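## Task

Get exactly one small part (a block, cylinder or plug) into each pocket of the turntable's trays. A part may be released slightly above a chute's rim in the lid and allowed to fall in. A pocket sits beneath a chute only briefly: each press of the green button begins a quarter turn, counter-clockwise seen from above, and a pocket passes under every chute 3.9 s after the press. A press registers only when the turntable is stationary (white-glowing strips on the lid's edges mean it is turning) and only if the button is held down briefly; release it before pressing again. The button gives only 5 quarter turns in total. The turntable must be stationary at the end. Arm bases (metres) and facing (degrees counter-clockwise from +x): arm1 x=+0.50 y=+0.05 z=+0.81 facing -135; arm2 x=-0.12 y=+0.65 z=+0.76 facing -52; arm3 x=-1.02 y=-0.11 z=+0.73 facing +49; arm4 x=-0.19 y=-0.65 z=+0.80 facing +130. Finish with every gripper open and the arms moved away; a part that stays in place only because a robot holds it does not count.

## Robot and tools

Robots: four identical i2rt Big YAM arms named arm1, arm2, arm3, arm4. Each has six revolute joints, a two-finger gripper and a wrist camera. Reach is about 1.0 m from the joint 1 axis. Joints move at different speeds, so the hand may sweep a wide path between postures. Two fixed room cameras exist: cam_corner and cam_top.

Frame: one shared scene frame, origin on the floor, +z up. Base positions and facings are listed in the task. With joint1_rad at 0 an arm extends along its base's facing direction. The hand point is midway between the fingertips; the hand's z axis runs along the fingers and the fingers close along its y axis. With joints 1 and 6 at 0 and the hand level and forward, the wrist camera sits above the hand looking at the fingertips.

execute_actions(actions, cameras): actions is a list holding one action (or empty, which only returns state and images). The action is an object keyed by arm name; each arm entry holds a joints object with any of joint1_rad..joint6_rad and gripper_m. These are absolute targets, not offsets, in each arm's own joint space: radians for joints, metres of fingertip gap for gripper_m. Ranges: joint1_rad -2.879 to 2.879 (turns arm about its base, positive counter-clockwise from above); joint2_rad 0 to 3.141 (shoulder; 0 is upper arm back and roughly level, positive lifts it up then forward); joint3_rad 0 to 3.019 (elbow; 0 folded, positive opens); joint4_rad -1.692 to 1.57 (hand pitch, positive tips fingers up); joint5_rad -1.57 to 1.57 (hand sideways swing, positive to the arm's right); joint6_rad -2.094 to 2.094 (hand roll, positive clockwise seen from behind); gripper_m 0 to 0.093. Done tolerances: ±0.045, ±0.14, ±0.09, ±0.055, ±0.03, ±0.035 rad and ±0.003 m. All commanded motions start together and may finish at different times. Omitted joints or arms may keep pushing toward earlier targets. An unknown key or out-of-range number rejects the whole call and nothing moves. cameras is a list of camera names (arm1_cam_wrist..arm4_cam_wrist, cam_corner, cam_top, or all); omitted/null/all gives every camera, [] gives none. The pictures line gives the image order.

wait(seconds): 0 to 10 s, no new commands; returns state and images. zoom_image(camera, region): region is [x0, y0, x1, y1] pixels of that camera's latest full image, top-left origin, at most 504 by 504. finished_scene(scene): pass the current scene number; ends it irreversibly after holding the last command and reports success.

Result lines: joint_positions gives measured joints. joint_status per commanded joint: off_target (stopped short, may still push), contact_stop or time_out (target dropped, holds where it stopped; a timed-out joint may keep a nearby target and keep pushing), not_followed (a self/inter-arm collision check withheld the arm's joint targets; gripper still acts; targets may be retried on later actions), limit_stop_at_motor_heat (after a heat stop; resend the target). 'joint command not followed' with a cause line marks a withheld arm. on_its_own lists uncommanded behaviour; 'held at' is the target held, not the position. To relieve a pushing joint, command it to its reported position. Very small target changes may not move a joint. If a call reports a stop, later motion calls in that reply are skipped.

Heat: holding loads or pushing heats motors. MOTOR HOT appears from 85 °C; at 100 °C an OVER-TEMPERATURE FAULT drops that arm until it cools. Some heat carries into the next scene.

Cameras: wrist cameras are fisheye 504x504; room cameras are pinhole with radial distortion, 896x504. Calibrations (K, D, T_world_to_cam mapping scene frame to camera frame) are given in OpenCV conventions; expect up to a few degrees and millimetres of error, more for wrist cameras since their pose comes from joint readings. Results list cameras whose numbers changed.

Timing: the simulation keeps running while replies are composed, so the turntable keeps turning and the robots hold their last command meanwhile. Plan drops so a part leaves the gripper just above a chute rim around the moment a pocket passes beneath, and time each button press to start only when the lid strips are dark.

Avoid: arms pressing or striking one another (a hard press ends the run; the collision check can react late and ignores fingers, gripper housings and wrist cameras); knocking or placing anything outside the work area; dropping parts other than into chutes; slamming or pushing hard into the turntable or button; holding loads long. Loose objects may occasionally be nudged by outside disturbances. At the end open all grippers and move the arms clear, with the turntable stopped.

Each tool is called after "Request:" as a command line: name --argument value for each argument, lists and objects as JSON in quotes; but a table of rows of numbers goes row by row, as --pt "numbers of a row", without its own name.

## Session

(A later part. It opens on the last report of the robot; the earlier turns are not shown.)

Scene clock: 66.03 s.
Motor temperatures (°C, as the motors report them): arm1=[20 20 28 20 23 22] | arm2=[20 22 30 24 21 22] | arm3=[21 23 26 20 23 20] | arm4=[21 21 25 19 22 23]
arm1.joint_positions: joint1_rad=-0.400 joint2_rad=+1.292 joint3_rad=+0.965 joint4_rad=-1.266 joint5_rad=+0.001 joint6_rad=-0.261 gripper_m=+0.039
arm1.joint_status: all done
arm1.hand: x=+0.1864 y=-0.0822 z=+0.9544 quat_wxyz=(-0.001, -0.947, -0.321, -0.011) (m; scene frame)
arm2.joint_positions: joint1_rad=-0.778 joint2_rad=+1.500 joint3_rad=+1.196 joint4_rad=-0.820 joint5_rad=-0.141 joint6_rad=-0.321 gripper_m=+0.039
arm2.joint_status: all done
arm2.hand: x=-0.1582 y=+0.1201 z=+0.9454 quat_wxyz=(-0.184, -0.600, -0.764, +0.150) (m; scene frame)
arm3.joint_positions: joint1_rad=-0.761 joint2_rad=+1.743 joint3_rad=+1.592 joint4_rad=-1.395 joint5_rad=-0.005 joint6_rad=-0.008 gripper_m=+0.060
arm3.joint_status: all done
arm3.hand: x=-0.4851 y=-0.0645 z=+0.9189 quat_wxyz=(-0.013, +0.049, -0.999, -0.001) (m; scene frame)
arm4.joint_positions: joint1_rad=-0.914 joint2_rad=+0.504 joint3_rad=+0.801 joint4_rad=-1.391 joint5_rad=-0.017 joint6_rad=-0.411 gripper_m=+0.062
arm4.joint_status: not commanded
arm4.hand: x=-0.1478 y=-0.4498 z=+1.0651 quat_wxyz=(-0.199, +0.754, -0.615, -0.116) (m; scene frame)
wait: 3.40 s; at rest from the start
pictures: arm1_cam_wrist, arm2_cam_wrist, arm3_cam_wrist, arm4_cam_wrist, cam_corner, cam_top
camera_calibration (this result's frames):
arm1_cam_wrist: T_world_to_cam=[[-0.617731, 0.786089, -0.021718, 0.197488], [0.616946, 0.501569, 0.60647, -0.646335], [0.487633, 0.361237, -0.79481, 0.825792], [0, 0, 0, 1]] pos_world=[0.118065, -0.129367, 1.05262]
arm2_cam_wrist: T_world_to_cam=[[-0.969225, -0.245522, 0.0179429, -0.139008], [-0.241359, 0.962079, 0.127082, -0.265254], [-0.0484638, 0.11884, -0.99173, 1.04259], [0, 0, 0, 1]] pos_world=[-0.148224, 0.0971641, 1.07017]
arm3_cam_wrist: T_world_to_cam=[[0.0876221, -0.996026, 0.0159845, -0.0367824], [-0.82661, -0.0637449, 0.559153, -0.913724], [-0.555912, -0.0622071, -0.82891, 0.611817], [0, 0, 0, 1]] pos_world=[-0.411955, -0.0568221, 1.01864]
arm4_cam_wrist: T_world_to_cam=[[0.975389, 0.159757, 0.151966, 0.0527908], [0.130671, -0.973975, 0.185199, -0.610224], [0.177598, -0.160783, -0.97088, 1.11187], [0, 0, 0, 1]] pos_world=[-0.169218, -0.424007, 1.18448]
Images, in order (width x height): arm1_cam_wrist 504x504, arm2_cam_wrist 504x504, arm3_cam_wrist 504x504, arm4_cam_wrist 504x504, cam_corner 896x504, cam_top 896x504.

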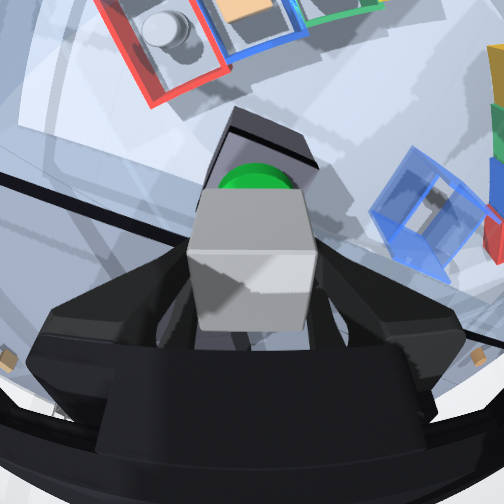

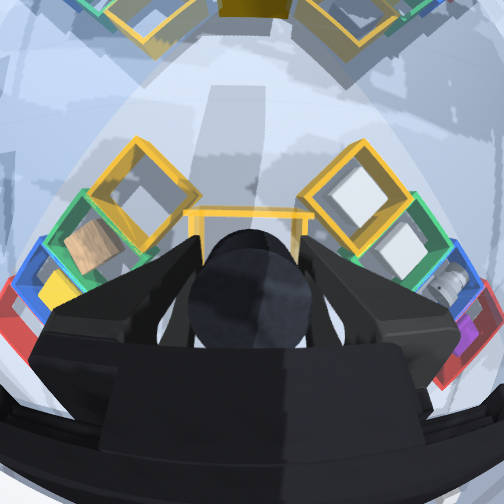

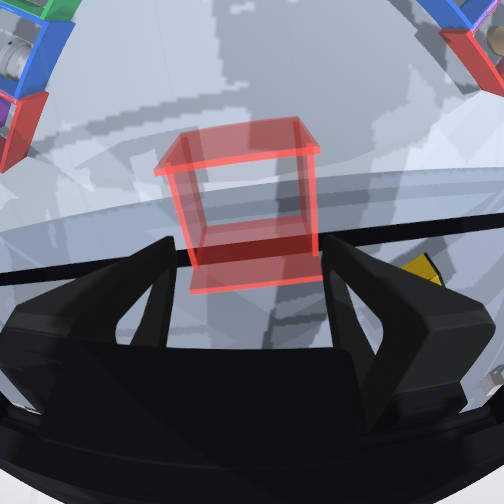

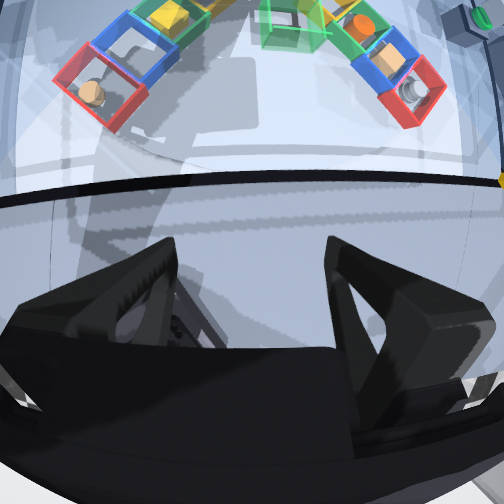

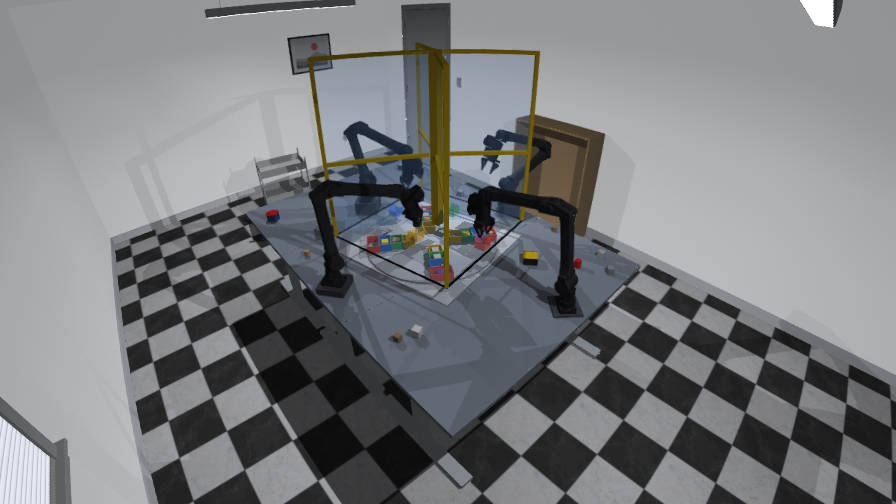

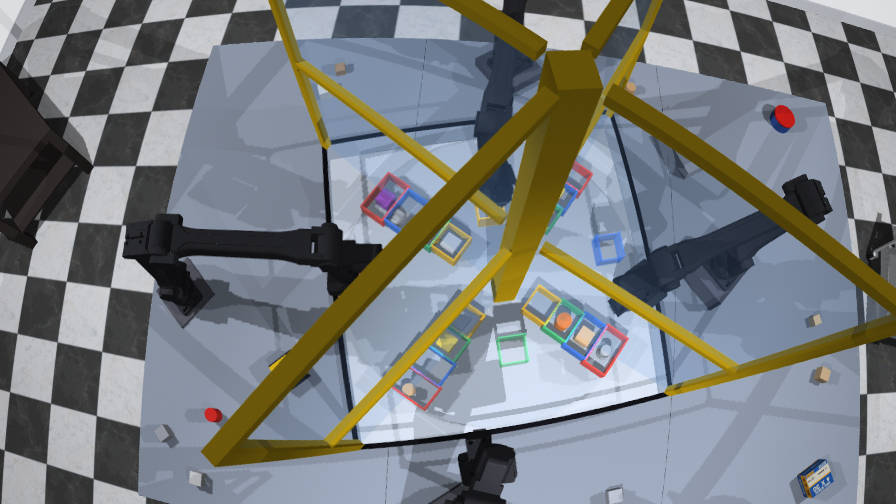

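Request:
execute_actions --actions '[{"arm1":{"joints":{"joint2_rad":1.415}},"arm2":{"joints":{"joint2_rad":1.515}}}]' --cameras '["cam_top"]'

Request:
wait --seconds 3.25

Request:
execute_actions --actions '[{"arm1":{"joints":{"joint2_rad":1.285}},"arm2":{"joints":{"gripper_m":0.062}},"arm3":{"joints":{"joint2_rad":1.55,"gripper_m":0.093}}}]' --cameras '["arm2_cam_wrist","cam_top"]'

Scene clock: 66.93 s.
Motor temperatures (°C, as the motors report them): arm1=[20 20 28 20 23 22] | arm2=[20 22 30 24 21 22] | arm3=[21 23 26 20 23 20] | arm4=[21 21 25 19 22 23]
arm1.joint_positions: joint1_rad=-0.400 joint2_rad=+1.380 joint3_rad=+0.979 joint4_rad=-1.267 joint5_rad=+0.003 joint6_rad=-0.261 gripper_m=+0.039
arm1.joint_status: all done
arm1.hand: x=+0.1813 y=-0.0841 z=+0.9311 quat_wxyz=(+0.003, -0.946, -0.321, -0.048) (m; scene frame)
arm2.joint_positions: joint1_rad=-0.778 joint2_rad=+1.500 joint3_rad=+1.196 joint4_rad=-0.820 joint5_rad=-0.141 joint6_rad=-0.321 gripper_m=+0.039
arm2.joint_status: all done
arm2.hand: x=-0.1582 y=+0.1201 z=+0.9454 quat_wxyz=(-0.184, -0.600, -0.764, +0.150) (m; scene frame)
arm3.joint_positions: joint1_rad=-0.761 joint2_rad=+1.743 joint3_rad=+1.592 joint4_rad=-1.395 joint5_rad=-0.005 joint6_rad=-0.008 gripper_m=+0.060
arm3.joint_status: not commanded
arm3.hand: x=-0.4851 y=-0.0645 z=+0.9189 quat_wxyz=(-0.013, +0.049, -0.999, -0.001) (m; scene frame)
arm4.joint_positions: joint1_rad=-0.914 joint2_rad=+0.504 joint3_rad=+0.801 joint4_rad=-1.391 joint5_rad=-0.017 joint6_rad=-0.411 gripper_m=+0.062
arm4.joint_status: not commanded
arm4.hand: x=-0.1478 y=-0.4498 z=+1.0651 quat_wxyz=(-0.199, +0.754, -0.615, -0.116) (m; scene frame)
pictures: cam_top
Images, in order (width x height): cam_top 896x504.

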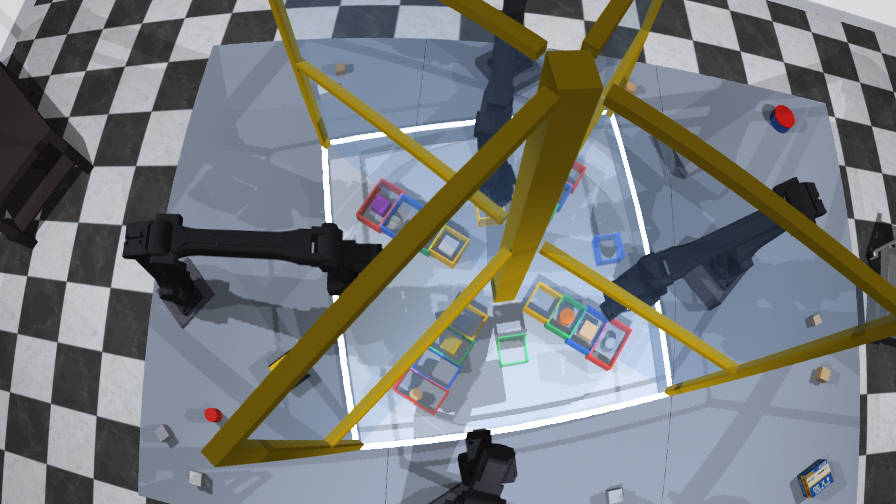

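Scene clock: 70.20 s.
Motor temperatures (°C, as the motors report them): arm1=[20 20 28 20 23 22] | arm2=[20 22 29 24 21 22] | arm3=[21 23 26 20 23 20] | arm4=[21 21 25 19 22 23]
arm1.joint_positions: joint1_rad=-0.400 joint2_rad=+1.380 joint3_rad=+0.979 joint4_rad=-1.267 joint5_rad=+0.003 joint6_rad=-0.261 gripper_m=+0.039
arm1.joint_status: all done
arm1.hand: x=+0.1813 y=-0.0841 z=+0.9311 quat_wxyz=(+0.003, -0.946, -0.321, -0.048) (m; scene frame)
arm2.joint_positions: joint1_rad=-0.778 joint2_rad=+1.500 joint3_rad=+1.196 joint4_rad=-0.820 joint5_rad=-0.141 joint6_rad=-0.321 gripper_m=+0.039
arm2.joint_status: all done
arm2.hand: x=-0.1582 y=+0.1201 z=+0.9454 quat_wxyz=(-0.184, -0.600, -0.764, +0.150) (m; scene frame)
arm3.joint_positions: joint1_rad=-0.761 joint2_rad=+1.743 joint3_rad=+1.592 joint4_rad=-1.395 joint5_rad=-0.005 joint6_rad=-0.008 gripper_m=+0.060
arm3.joint_status: not commanded
arm3.hand: x=-0.4851 y=-0.0645 z=+0.9189 quat_wxyz=(-0.013, +0.049, -0.999, -0.001) (m; scene frame)
arm4.joint_positions: joint1_rad=-0.914 joint2_rad=+0.504 joint3_rad=+0.801 joint4_rad=-1.391 joint5_rad=-0.017 joint6_rad=-0.411 gripper_m=+0.062
arm4.joint_status: not commanded
arm4.hand: x=-0.1478 y=-0.4498 z=+1.0651 quat_wxyz=(-0.199, +0.754, -0.615, -0.116) (m; scene frame)
wait: 3.27 s; at rest by 0.27 s
pictures: arm1_cam_wrist, arm2_cam_wrist, arm3_cam_wrist, arm4_cam_wrist, cam_corner, cam_top
camera_calibration (this result's frames):
arm1_cam_wrist: T_world_to_cam=[[-0.615653, 0.787001, -0.0400124, 0.212014], [0.573545, 0.482334, 0.662117, -0.673628], [0.540386, 0.384685, -0.748331, 0.759547], [0, 0, 0, 1]] pos_world=[0.106434, -0.134128, 1.0229]
arm2_cam_wrist: T_world_to_cam=[[-0.969225, -0.245522, 0.0179429, -0.139008], [-0.241359, 0.962079, 0.127082, -0.265254], [-0.0484638, 0.11884, -0.99173, 1.04259], [0, 0, 0, 1]] pos_world=[-0.148224, 0.0971641, 1.07017]
arm3_cam_wrist: T_world_to_cam=[[0.0876221, -0.996026, 0.0159845, -0.0367824], [-0.82661, -0.0637449, 0.559153, -0.913724], [-0.555912, -0.0622071, -0.82891, 0.611817], [0, 0, 0, 1]] pos_world=[-0.411955, -0.0568221, 1.01864]
arm4_cam_wrist: T_world_to_cam=[[0.975389, 0.159757, 0.151966, 0.0527908], [0.130671, -0.973975, 0.185199, -0.610224], [0.177598, -0.160783, -0.97088, 1.11187], [0, 0, 0, 1]] pos_world=[-0.169218, -0.424007, 1.18448]
Images, in order (width x height): arm1_cam_wrist 504x504, arm2_cam_wrist 504x504, arm3_cam_wrist 504x504, arm4_cam_wrist 504x504, cam_corner 896x504, cam_top 896x504.

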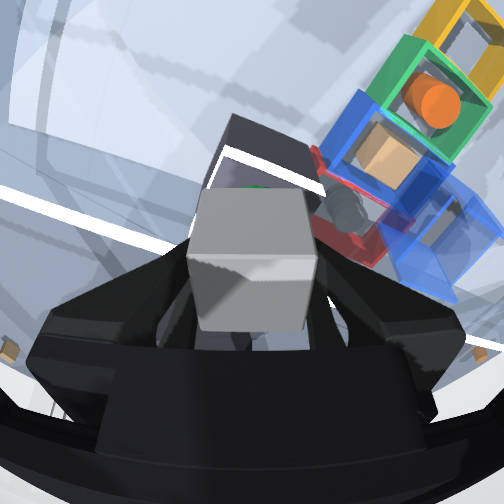

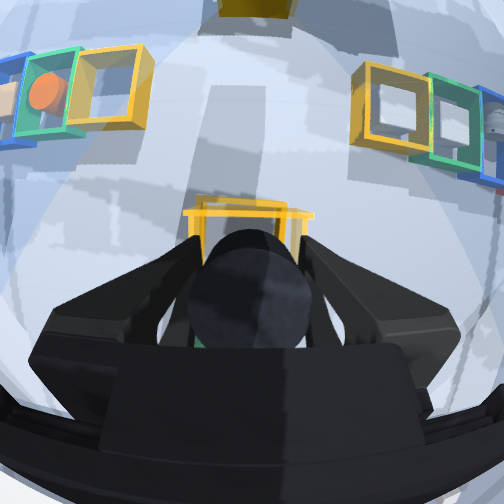

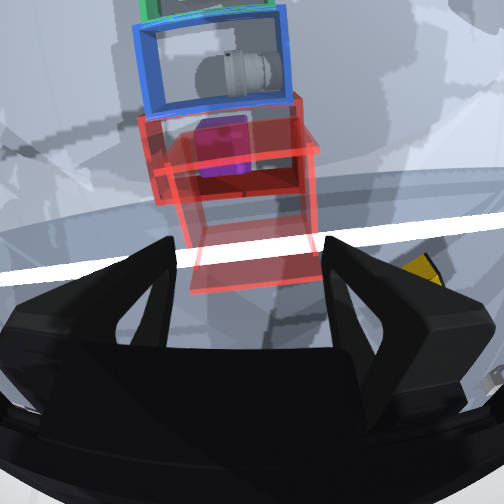

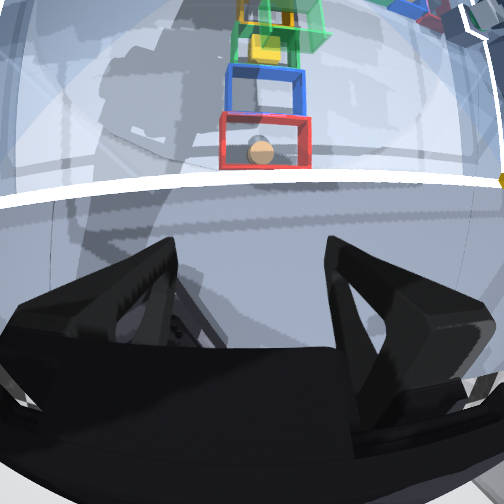

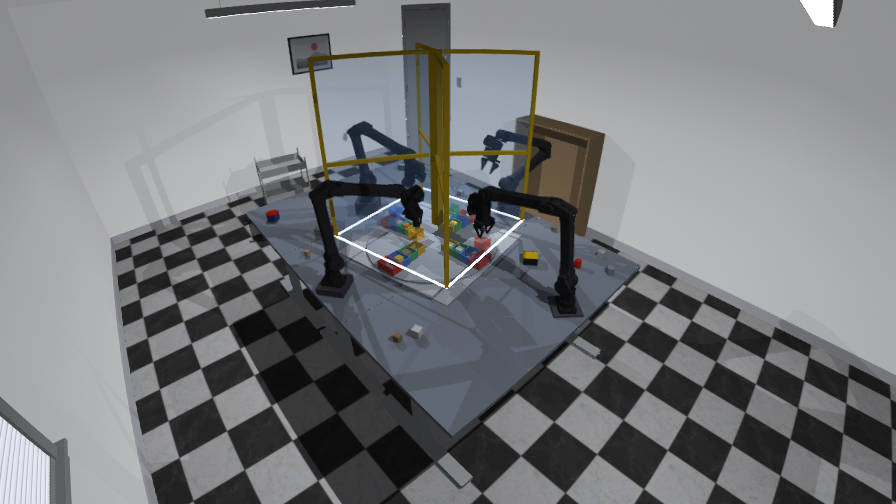

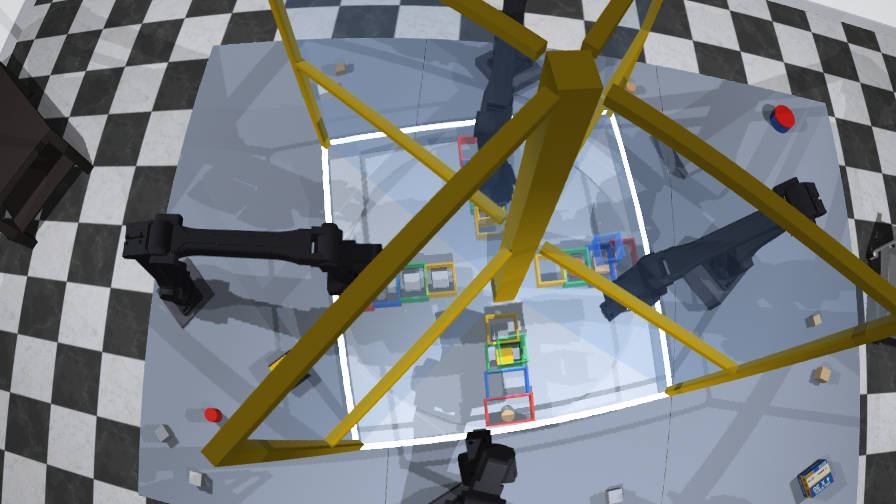

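Scene clock: 71.47 s.
Motor temperatures (°C, as the motors report them): arm1=[20 20 28 20 23 22] | arm2=[20 22 29 24 21 22] | arm3=[21 23 26 20 23 20] | arm4=[21 21 25 19 22 23]
arm1.joint_positions: joint1_rad=-0.400 joint2_rad=+1.288 joint3_rad=+0.979 joint4_rad=-1.266 joint5_rad=+0.003 joint6_rad=-0.261 gripper_m=+0.039
arm1.joint_status: all done
arm1.hand: x=+0.1817 y=-0.0838 z=+0.9607 quat_wxyz=(+0.000, -0.947, -0.321, -0.002) (m; scene frame)
arm2.joint_positions: joint1_rad=-0.778 joint2_rad=+1.500 joint3_rad=+1.196 joint4_rad=-0.820 joint5_rad=-0.141 joint6_rad=-0.321 gripper_m=+0.062
arm2.joint_status: all done
arm2.hand: x=-0.1582 y=+0.1201 z=+0.9454 quat_wxyz=(-0.184, -0.600, -0.764, +0.150) (m; scene frame)
arm3.joint_positions: joint1_rad=-0.761 joint2_rad=+1.533 joint3_rad=+1.589 joint4_rad=-1.393 joint5_rad=-0.005 joint6_rad=-0.008 gripper_m=+0.093
arm3.joint_status: all done
arm3.hand: x=-0.5088 y=-0.0664 z=+1.0239 quat_wxyz=(-0.117, +0.049, -0.992, -0.006) (m; scene frame)
arm4.joint_positions: joint1_rad=-0.914 joint2_rad=+0.504 joint3_rad=+0.801 joint4_rad=-1.391 joint5_rad=-0.017 joint6_rad=-0.411 gripper_m=+0.062
arm4.joint_status: not commanded
arm4.hand: x=-0.1478 y=-0.4498 z=+1.0651 quat_wxyz=(-0.199, +0.754, -0.615, -0.116) (m; scene frame)
pictures: arm2_cam_wrist, cam_top
camera_calibration (this result's frames):
arm2_cam_wrist: T_world_to_cam=[[-0.969225, -0.245522, 0.0179429, -0.139008], [-0.241359, 0.962079, 0.127082, -0.265254], [-0.0484638, 0.11884, -0.99173, 1.04259], [0, 0, 0, 1]] pos_world=[-0.148224, 0.0971641, 1.07017]
Images, in order (width x height): arm2_cam_wrist 504x504, cam_top 896x504.

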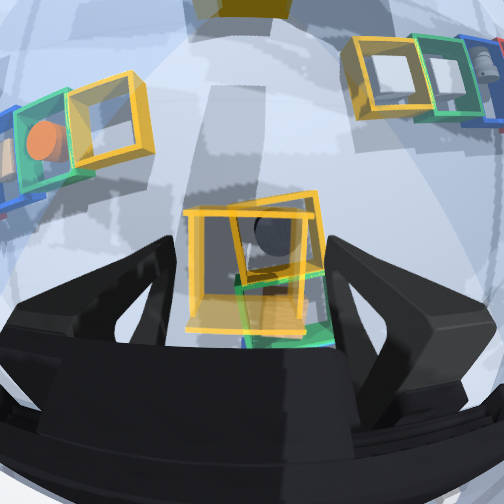

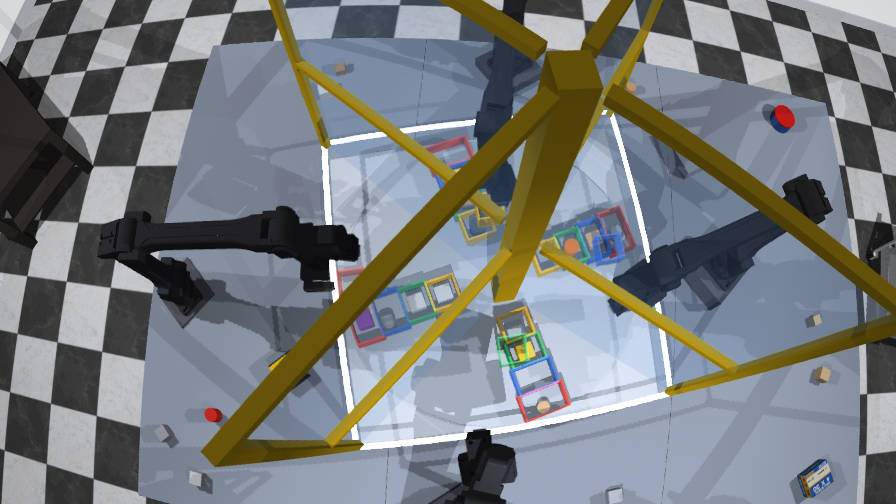

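Request:
execute_actions --actions '[{"arm2":{"joints":{"joint1_rad":-2.15,"joint2_rad":1.30,"joint3_rad":0.955,"joint4_rad":-0.70,"joint5_rad":0.0,"joint6_rad":0.0,"gripper_m":0.07}},"arm3":{"joints":{"joint1_rad":-2.09,"joint2_rad":1.42,"joint3_rad":1.07,"joint4_rad":-1.21}}}]' --cameras '["arm2_cam_wrist","arm3_cam_wrist"]'

Scene clock: 74.17 s.
Motor temperatures (°C, as the motors report them): arm1=[20 20 28 20 23 22] | arm2=[20 22 29 24 21 22] | arm3=[21 23 26 20 23 20] | arm4=[21 21 25 19 22 23]
arm1.joint_positions: joint1_rad=-0.400 joint2_rad=+1.288 joint3_rad=+0.979 joint4_rad=-1.266 joint5_rad=+0.003 joint6_rad=-0.261 gripper_m=+0.039
arm1.joint_status: not commanded
arm1.hand: x=+0.1817 y=-0.0838 z=+0.9607 quat_wxyz=(+0.000, -0.947, -0.321, -0.002) (m; scene frame)
arm2.joint_positions: joint1_rad=-2.153 joint2_rad=+1.298 joint3_rad=+0.973 joint4_rad=-0.710 joint5_rad=+0.000 joint6_rad=-0.014 gripper_m=+0.070
arm2.joint_status: all done
arm2.hand: x=-0.5931 y=+0.6135 z=+0.9378 quat_wxyz=(-0.014, -0.964, -0.045, +0.260) (m; scene frame)
arm3.joint_positions: joint1_rad=-2.096 joint2_rad=+1.424 joint3_rad=+1.077 joint4_rad=-1.214 joint5_rad=-0.005 joint6_rad=-0.008 gripper_m=+0.093
arm3.joint_status: all done
arm3.hand: x=-0.8933 y=-0.4875 z=+0.8703 quat_wxyz=(-0.007, -0.580, -0.815, +0.002) (m; scene frame)
arm4.joint_positions: joint1_rad=-0.914 joint2_rad=+0.504 joint3_rad=+0.801 joint4_rad=-1.391 joint5_rad=-0.017 joint6_rad=-0.411 gripper_m=+0.062
arm4.joint_status: not commanded
arm4.hand: x=-0.1478 y=-0.4498 z=+1.0651 quat_wxyz=(-0.199, +0.754, -0.615, -0.116) (m; scene frame)
pictures: arm2_cam_wrist, arm3_cam_wrist
camera_calibration (this result's frames):
arm2_cam_wrist: T_world_to_cam=[[-0.105256, 0.994431, 0.00524203, -0.675621], [0.991389, 0.104518, 0.0788864, 0.458489], [0.0778993, 0.0135002, -0.99687, 1.09971], [0, 0, 0, 1]] pos_world=[-0.611321, 0.609092, 1.06364]
arm3_cam_wrist: T_world_to_cam=[[-0.947915, -0.318265, 0.0128535, -1.0134], [-0.254644, 0.781433, 0.569666, -0.337089], [-0.191349, 0.536722, -0.821776, 0.929745], [0, 0, 0, 1]] pos_world=[-0.868549, -0.558132, 0.969095]
Images, in order (width x height): arm2_cam_wrist 504x504, arm3_cam_wrist 504x504.

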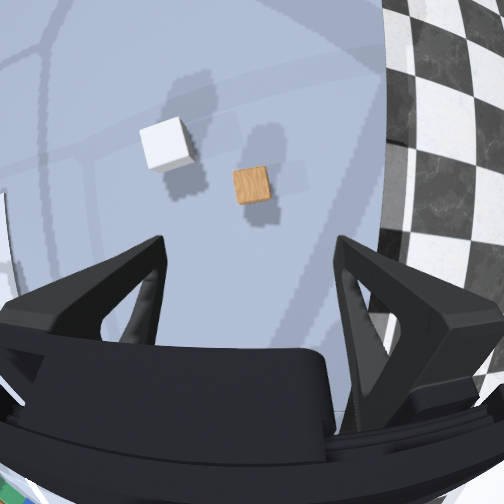

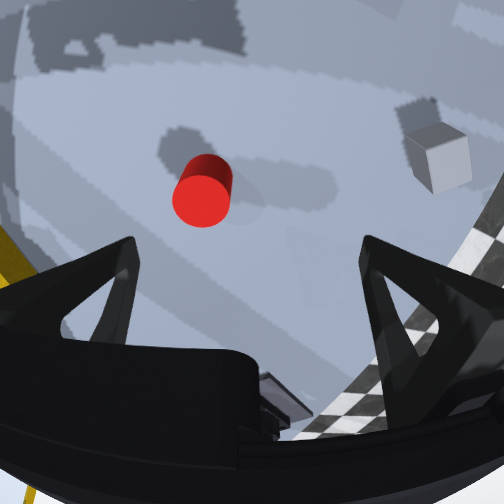

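Request:
execute_actions --actions '[{"arm2":{"joints":{"joint1_rad":-2.17,"joint2_rad":1.77,"joint3_rad":0.945,"joint4_rad":-0.31,"joint5_rad":-0.065,"joint6_rad":-0.17}},"arm3":{"joints":{"joint1_rad":-2.01,"joint2_rad":1.54,"joint3_rad":0.83,"joint4_rad":-0.845}}}]' --cameras '["arm2_cam_wrist","arm3_cam_wrist"]'

Scene clock: 75.93 s.
Motor temperatures (°C, as the motors report them): arm1=[20 20 28 20 23 22] | arm2=[20 22 29 24 21 22] | arm3=[21 23 26 20 23 20] | arm4=[21 21 25 19 22 23]
arm1.joint_positions: joint1_rad=-0.400 joint2_rad=+1.288 joint3_rad=+0.979 joint4_rad=-1.266 joint5_rad=+0.003 joint6_rad=-0.261 gripper_m=+0.039
arm1.joint_status: not commanded
arm1.hand: x=+0.1817 y=-0.0838 z=+0.9607 quat_wxyz=(+0.000, -0.947, -0.321, -0.002) (m; scene frame)
arm2.joint_positions: joint1_rad=-2.163 joint2_rad=+1.763 joint3_rad=+0.948 joint4_rad=-0.322 joint5_rad=-0.062 joint6_rad=-0.154 gripper_m=+0.070
arm2.joint_status: all done
arm2.hand: x=-0.6439 y=+0.6013 z=+0.7453 quat_wxyz=(-0.028, -0.970, -0.116, +0.212) (m; scene frame)
arm3.joint_positions: joint1_rad=-2.004 joint2_rad=+1.545 joint3_rad=+0.822 joint4_rad=-0.854 joint5_rad=-0.005 joint6_rad=-0.008 gripper_m=+0.093
arm3.joint_status: all done
arm3.hand: x=-0.8717 y=-0.4468 z=+0.7432 quat_wxyz=(+0.000, -0.541, -0.841, -0.003) (m; scene frame)
arm4.joint_positions: joint1_rad=-0.914 joint2_rad=+0.504 joint3_rad=+0.801 joint4_rad=-1.391 joint5_rad=-0.017 joint6_rad=-0.411 gripper_m=+0.062
arm4.joint_status: not commanded
arm4.hand: x=-0.1478 y=-0.4498 z=+1.0651 quat_wxyz=(-0.199, +0.754, -0.615, -0.116) (m; scene frame)
pictures: arm2_cam_wrist, arm3_cam_wrist
camera_calibration (this result's frames):
arm2_cam_wrist: T_world_to_cam=[[-0.248089, 0.968728, 0.00422013, -0.743583], [0.95395, 0.243542, 0.175118, 0.34589], [0.168614, 0.0474707, -0.984538, 0.940704], [0, 0, 0, 1]] pos_world=[-0.673052, 0.591435, 0.868726]
arm3_cam_wrist: T_world_to_cam=[[-0.914603, -0.404139, 0.0131712, -0.987908], [-0.321322, 0.746183, 0.583063, -0.374899], [-0.245467, 0.529039, -0.81232, 0.749943], [0, 0, 0, 1]] pos_world=[-0.83992, -0.516258, 0.840795]
Images, in order (width x height): arm2_cam_wrist 504x504, arm3_cam_wrist 504x504.

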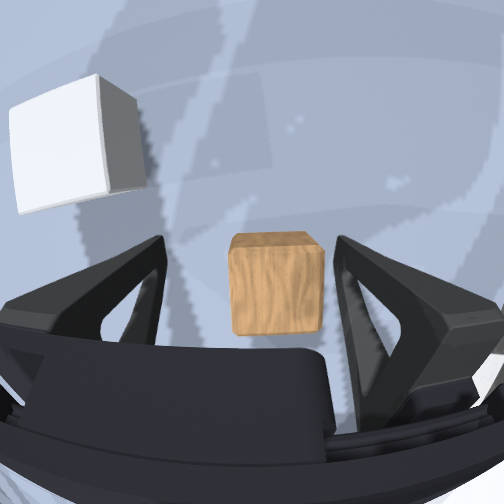

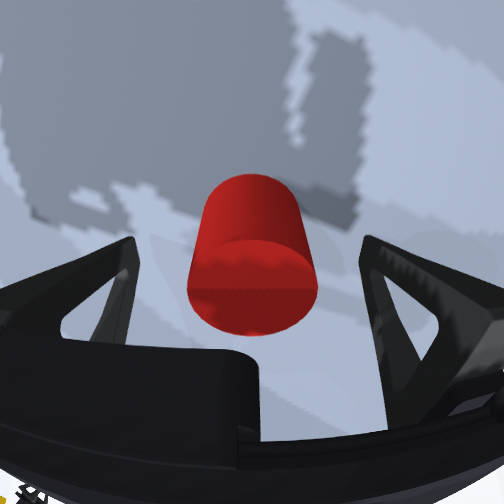

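Request:
execute_actions --actions '[{"arm2":{"joints":{"joint2_rad":1.79,"gripper_m":0.015}},"arm3":{"joints":{"joint4_rad":-0.812,"gripper_m":0.02}}}]' --cameras '["arm2_cam_wrist","arm3_cam_wrist"]'

Scene clock: 76.83 s.
Motor temperatures (°C, as the motors report them): arm1=[20 20 28 20 23 22] | arm2=[20 22 29 24 21 22] | arm3=[21 23 26 20 23 20] | arm4=[21 21 25 19 22 23]
arm1.joint_positions: joint1_rad=-0.400 joint2_rad=+1.288 joint3_rad=+0.979 joint4_rad=-1.266 joint5_rad=+0.003 joint6_rad=-0.261 gripper_m=+0.039
arm1.joint_status: not commanded
arm1.hand: x=+0.1817 y=-0.0838 z=+0.9607 quat_wxyz=(+0.000, -0.947, -0.321, -0.002) (m; scene frame)
arm2.joint_positions: joint1_rad=-2.163 joint2_rad=+1.765 joint3_rad=+0.948 joint4_rad=-0.322 joint5_rad=-0.063 joint6_rad=-0.155 gripper_m=+0.032
arm2.joint_status: gripper_m off_target (ended at +0.032, target +0.015); the others done
arm2.hand: x=-0.6437 y=+0.6012 z=+0.7446 quat_wxyz=(-0.028, -0.970, -0.117, +0.211) (m; scene frame)
arm3.joint_positions: joint1_rad=-2.004 joint2_rad=+1.545 joint3_rad=+0.822 joint4_rad=-0.822 joint5_rad=-0.005 joint6_rad=-0.008 gripper_m=+0.039
arm3.joint_status: gripper_m off_target (ended at +0.039, target +0.020); the others done
arm3.hand: x=-0.8684 y=-0.4540 z=+0.7433 quat_wxyz=(-0.013, -0.541, -0.841, +0.006) (m; scene frame)
arm4.joint_positions: joint1_rad=-0.914 joint2_rad=+0.504 joint3_rad=+0.801 joint4_rad=-1.391 joint5_rad=-0.017 joint6_rad=-0.411 gripper_m=+0.062
arm4.joint_status: not commanded
arm4.hand: x=-0.1478 y=-0.4498 z=+1.0651 quat_wxyz=(-0.199, +0.754, -0.615, -0.116) (m; scene frame)
pictures: arm2_cam_wrist, arm3_cam_wrist
camera_calibration (this result's frames):
arm2_cam_wrist: T_world_to_cam=[[-0.24893, 0.968513, 0.00399355, -0.743726], [0.953549, 0.244358, 0.176165, 0.344364], [0.169642, 0.0476609, -0.984353, 0.940379], [0, 0, 0, 1]] pos_world=[-0.673032, 0.591341, 0.86797]
arm3_cam_wrist: T_world_to_cam=[[-0.914774, -0.403765, 0.0127216, -0.987473], [-0.329026, 0.762978, 0.556423, -0.34774], [-0.23437, 0.504816, -0.830802, 0.767043], [0, 0, 0, 1]] pos_world=[-0.837959, -0.520604, 0.843314]
Images, in order (width x height): arm2_cam_wrist 504x504, arm3_cam_wrist 504x504.

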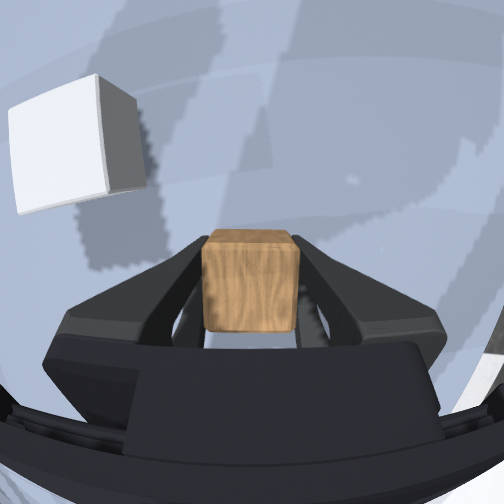

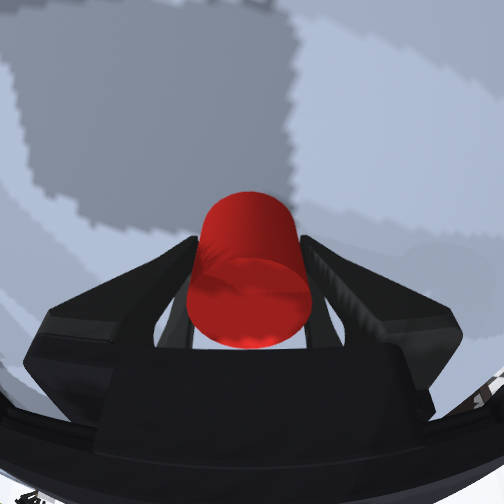

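Request:
execute_actions --actions '[{"arm1":{"joints":{"joint1_rad":-0.809,"joint4_rad":-1.185}},"arm2":{"joints":{"joint2_rad":1.28,"joint3_rad":1.05,"joint4_rad":-0.80}},"arm3":{"joints":{"joint1_rad":-1.7,"joint2_rad":1.30,"joint3_rad":1.29,"joint4_rad":-1.48}}}]' --cameras '["arm1_cam_wrist","arm2_cam_wrist","arm3_cam_wrist"]'

Scene clock: 78.77 s.
Motor temperatures (°C, as the motors report them): arm1=[20 20 28 20 23 22] | arm2=[20 22 29 24 21 22] | arm3=[21 23 26 20 23 20] | arm4=[21 21 25 19 22 23]
arm1.joint_positions: joint1_rad=-0.810 joint2_rad=+1.288 joint3_rad=+0.979 joint4_rad=-1.202 joint5_rad=+0.002 joint6_rad=-0.261 gripper_m=+0.039
arm1.joint_status: all done
arm1.hand: x=+0.1402 y=+0.0538 z=+0.9605 quat_wxyz=(+0.003, -0.992, -0.121, +0.030) (m; scene frame)
arm2.joint_positions: joint1_rad=-2.163 joint2_rad=+1.266 joint3_rad=+1.018 joint4_rad=-0.789 joint5_rad=-0.063 joint6_rad=-0.155 gripper_m=+0.032
arm2.joint_status: all done
arm2.hand: x=-0.5883 y=+0.6077 z=+0.9648 quat_wxyz=(-0.025, -0.958, -0.116, +0.261) (m; scene frame)
arm3.joint_positions: joint1_rad=-1.694 joint2_rad=+1.284 joint3_rad=+1.264 joint4_rad=-1.471 joint5_rad=-0.005 joint6_rad=-0.008 gripper_m=+0.039
arm3.joint_status: all done
arm3.hand: x=-0.7664 y=-0.3974 z=+0.9915 quat_wxyz=(-0.039, -0.405, -0.913, +0.015) (m; scene frame)
arm4.joint_positions: joint1_rad=-0.914 joint2_rad=+0.504 joint3_rad=+0.801 joint4_rad=-1.391 joint5_rad=-0.017 joint6_rad=-0.411 gripper_m=+0.062
arm4.joint_status: not commanded
arm4.hand: x=-0.1478 y=-0.4498 z=+1.0651 quat_wxyz=(-0.199, +0.754, -0.615, -0.116) (m; scene frame)
pictures: arm1_cam_wrist, arm2_cam_wrist, arm3_cam_wrist
camera_calibration (this result's frames):
arm1_cam_wrist: T_world_to_cam=[[-0.253632, 0.967301, 0.000136041, -0.0196606], [0.81199, 0.212832, 0.543483, -0.641032], [0.525683, 0.137955, -0.83942, 0.853588], [0, 0, 0, 1]] pos_world=[0.0668093, 0.0376933, 1.06491]
arm2_cam_wrist: T_world_to_cam=[[-0.246654, 0.968862, 0.0216604, -0.753052], [0.966644, 0.244375, 0.0766823, 0.354779], [0.0690013, 0.0398519, -0.99682, 1.10501], [0, 0, 0, 1]] pos_world=[-0.604935, 0.598867, 1.09061]
arm3_cam_wrist: T_world_to_cam=[[-0.748605, -0.662878, 0.013518, -0.850858], [-0.564887, 0.648351, 0.510435, -0.67616], [-0.347121, 0.374478, -0.85981, 0.859112], [0, 0, 0, 1]] pos_world=[-0.720695, -0.447346, 1.09531]
Images, in order (width x height): arm1_cam_wrist 504x504, arm2_cam_wrist 504x504, arm3_cam_wrist 504x504.

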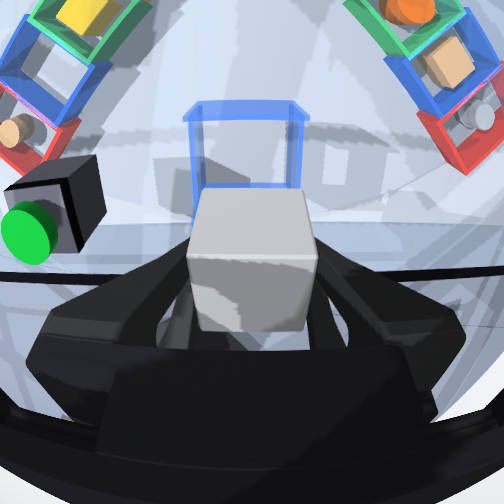

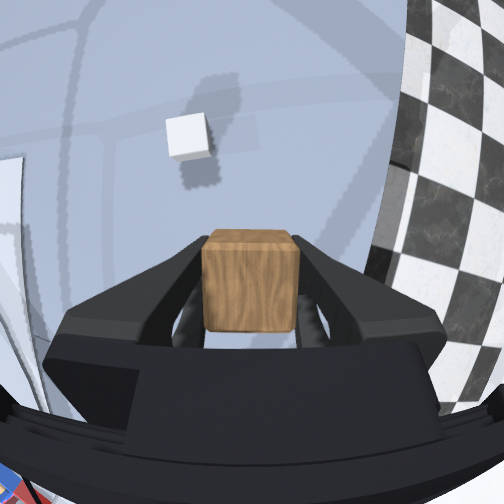

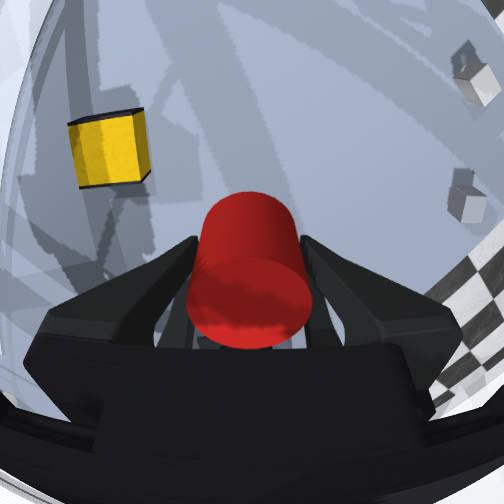

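Request:
execute_actions --actions '[{"arm1":{"joints":{"joint1_rad":-0.795,"joint2_rad":1.385}},"arm2":{"joints":{"joint1_rad":-0.781,"joint3_rad":1.15,"joint4_rad":-0.88,"joint5_rad":-0.14,"joint6_rad":-0.335}},"arm3":{"joints":{"joint1_rad":-0.765,"joint2_rad":1.69,"joint3_rad":1.66,"joint4_rad":-1.45}}}]' --cameras '["arm1_cam_wrist","arm2_cam_wrist","arm3_cam_wrist"]'

Scene clock: 80.73 s.
Motor temperatures (°C, as the motors report them): arm1=[20 20 28 20 23 22] | arm2=[20 22 30 24 21 22] | arm3=[21 23 27 20 23 20] | arm4=[21 21 25 19 22 23]
arm1.joint_positions: joint1_rad=-0.804 joint2_rad=+1.396 joint3_rad=+0.979 joint4_rad=-1.201 joint5_rad=+0.002 joint6_rad=-0.261 gripper_m=+0.039
arm1.joint_status: all done
arm1.hand: x=+0.1397 y=+0.0513 z=+0.9239 quat_wxyz=(-0.005, -0.992, -0.125, -0.024) (m; scene frame)
arm2.joint_positions: joint1_rad=-0.776 joint2_rad=+1.272 joint3_rad=+1.103 joint4_rad=-0.870 joint5_rad=-0.140 joint6_rad=-0.321 gripper_m=+0.032
arm2.joint_status: all done
arm2.hand: x=-0.1518 y=+0.1774 z=+1.0039 quat_wxyz=(-0.205, -0.591, -0.758, +0.185) (m; scene frame)
arm3.joint_positions: joint1_rad=-0.762 joint2_rad=+1.698 joint3_rad=+1.607 joint4_rad=-1.446 joint5_rad=-0.007 joint6_rad=-0.008 gripper_m=+0.039
arm3.joint_status: all done
arm3.hand: x=-0.4964 y=-0.0658 z=+0.9474 quat_wxyz=(-0.017, +0.049, -0.999, -0.003) (m; scene frame)
arm4.joint_positions: joint1_rad=-0.914 joint2_rad=+0.504 joint3_rad=+0.801 joint4_rad=-1.391 joint5_rad=-0.017 joint6_rad=-0.411 gripper_m=+0.062
arm4.joint_status: not commanded
arm4.hand: x=-0.1478 y=-0.4498 z=+1.0651 quat_wxyz=(-0.199, +0.754, -0.615, -0.116) (m; scene frame)
pictures: arm1_cam_wrist, arm2_cam_wrist, arm3_cam_wrist
camera_calibration (this result's frames):
arm1_cam_wrist: T_world_to_cam=[[-0.258806, 0.965496, -0.0289441, 0.0103069], [0.747488, 0.219167, 0.627079, -0.688718], [0.611785, 0.140656, -0.778418, 0.754896], [0, 0, 0, 1]] pos_world=[0.0556416, 0.0348119, 1.0198]
arm2_cam_wrist: T_world_to_cam=[[-0.969037, -0.242134, 0.0483585, -0.150921], [-0.239883, 0.969614, 0.0480002, -0.24798], [-0.0585116, 0.0349136, -0.997676, 1.11344], [0, 0, 0, 1]] pos_world=[-0.140586, 0.165027, 1.13005]
arm3_cam_wrist: T_world_to_cam=[[0.0864314, -0.996159, 0.014056, -0.0362261], [-0.831649, -0.0643752, 0.551557, -0.934432], [-0.548533, -0.0593615, -0.834019, 0.637746], [0, 0, 0, 1]] pos_world=[-0.424164, -0.0583837, 1.04779]
Images, in order (width x height): arm1_cam_wrist 504x504, arm2_cam_wrist 504x504, arm3_cam_wrist 504x504.

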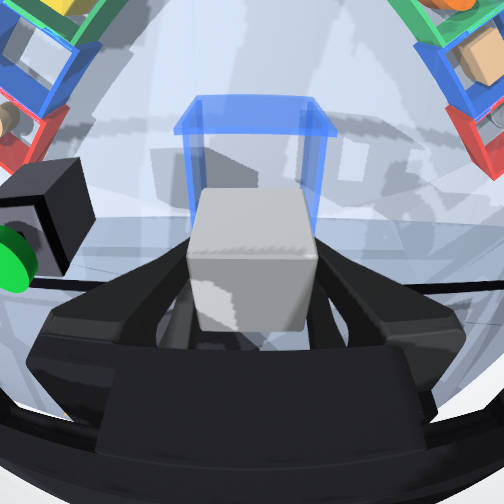

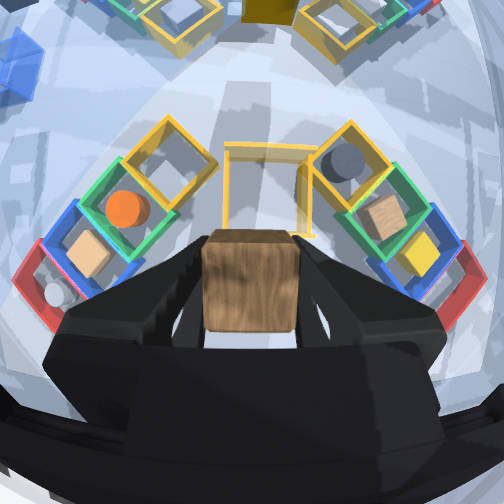

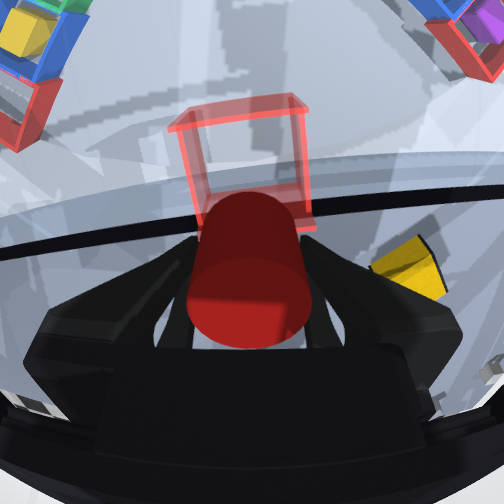

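Request:
execute_actions --actions '[{"arm1":{"joints":{"joint1_rad":-0.40,"joint2_rad":1.29,"joint4_rad":-1.28}},"arm2":{"joints":{"joint2_rad":1.49,"joint3_rad":1.22,"joint4_rad":-0.81}},"arm3":{"joints":{"joint2_rad":1.74,"joint4_rad":-1.40}}}]' --cameras '["arm1_cam_wrist","arm2_cam_wrist","arm3_cam_wrist","cam_top"]'

Scene clock: 82.33 s.
Motor temperatures (°C, as the motors report them): arm1=[20 20 28 20 23 22] | arm2=[20 22 30 24 21 22] | arm3=[21 23 27 20 23 20] | arm4=[21 21 25 19 22 23]
arm1.joint_positions: joint1_rad=-0.399 joint2_rad=+1.291 joint3_rad=+0.979 joint4_rad=-1.264 joint5_rad=+0.001 joint6_rad=-0.261 gripper_m=+0.039
arm1.joint_status: all done
arm1.hand: x=+0.1813 y=-0.0847 z=+0.9599 quat_wxyz=(-0.001, -0.947, -0.321, -0.002) (m; scene frame)
arm2.joint_positions: joint1_rad=-0.776 joint2_rad=+1.499 joint3_rad=+1.182 joint4_rad=-0.819 joint5_rad=-0.140 joint6_rad=-0.321 gripper_m=+0.032
arm2.joint_status: all done
arm2.hand: x=-0.1570 y=+0.1243 z=+0.9395 quat_wxyz=(-0.181, -0.601, -0.765, +0.146) (m; scene frame)
arm3.joint_positions: joint1_rad=-0.762 joint2_rad=+1.717 joint3_rad=+1.607 joint4_rad=-1.410 joint5_rad=-0.007 joint6_rad=-0.008 gripper_m=+0.039
arm3.joint_status: all done
arm3.hand: x=-0.4861 y=-0.0649 z=+0.9382 quat_wxyz=(-0.026, +0.049, -0.998, -0.003) (m; scene frame)
arm4.joint_positions: joint1_rad=-0.914 joint2_rad=+0.504 joint3_rad=+0.801 joint4_rad=-1.391 joint5_rad=-0.017 joint6_rad=-0.411 gripper_m=+0.062
arm4.joint_status: not commanded
arm4.hand: x=-0.1478 y=-0.4498 z=+1.0651 quat_wxyz=(-0.199, +0.754, -0.615, -0.116) (m; scene frame)
pictures: arm1_cam_wrist, arm2_cam_wrist, arm3_cam_wrist, cam_top
camera_calibration (this result's frames):
arm1_cam_wrist: T_world_to_cam=[[-0.618587, 0.785533, -0.016965, 0.191968], [0.626325, 0.506022, 0.593008, -0.633607], [0.474412, 0.356202, -0.805018, 0.845291], [0, 0, 0, 1]] pos_world=[0.114576, -0.131272, 1.05947]
arm2_cam_wrist: T_world_to_cam=[[-0.969118, -0.246168, 0.0145423, -0.133459], [-0.241891, 0.960433, 0.138049, -0.278442], [-0.0479503, 0.130268, -0.990319, 1.03359], [0, 0, 0, 1]] pos_world=[-0.147129, 0.0999269, 1.06397]
arm3_cam_wrist: T_world_to_cam=[[0.086242, -0.996176, 0.0140145, -0.0361547], [-0.840954, -0.0652471, 0.537158, -0.911827], [-0.53419, -0.0581112, -0.843365, 0.651648], [0, 0, 0, 1]] pos_world=[-0.415583, -0.0576425, 1.03988]
Images, in order (width x height): arm1_cam_wrist 504x504, arm2_cam_wrist 504x504, arm3_cam_wrist 504x504, cam_top 896x504.

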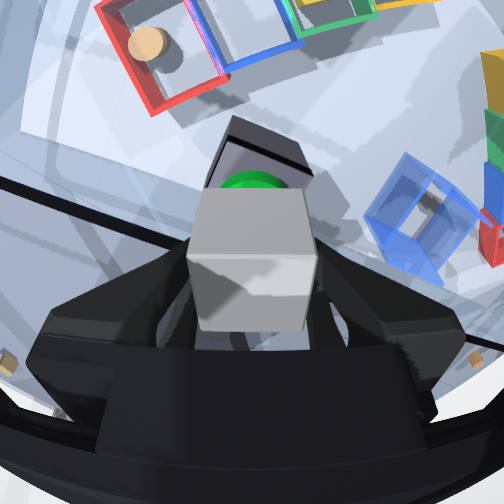

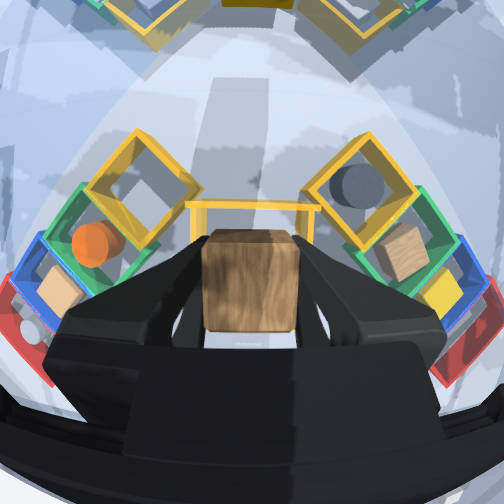

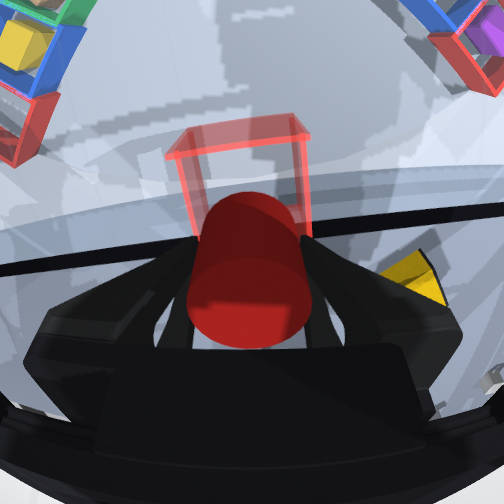

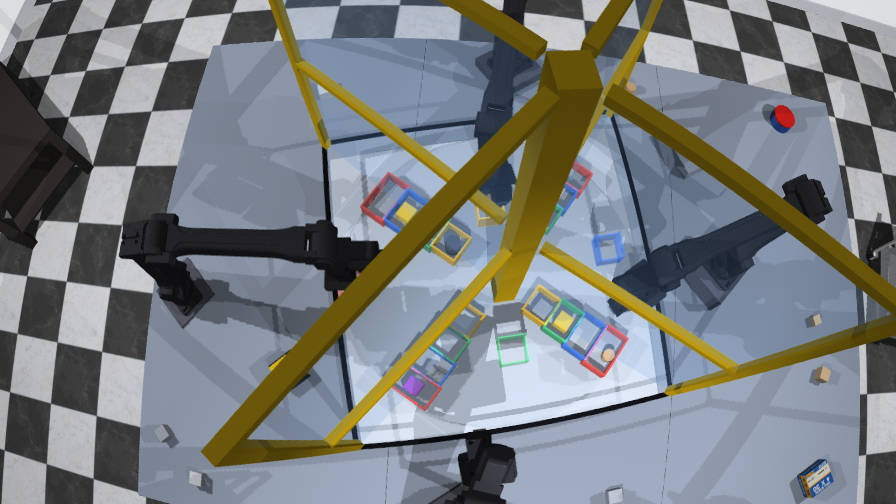

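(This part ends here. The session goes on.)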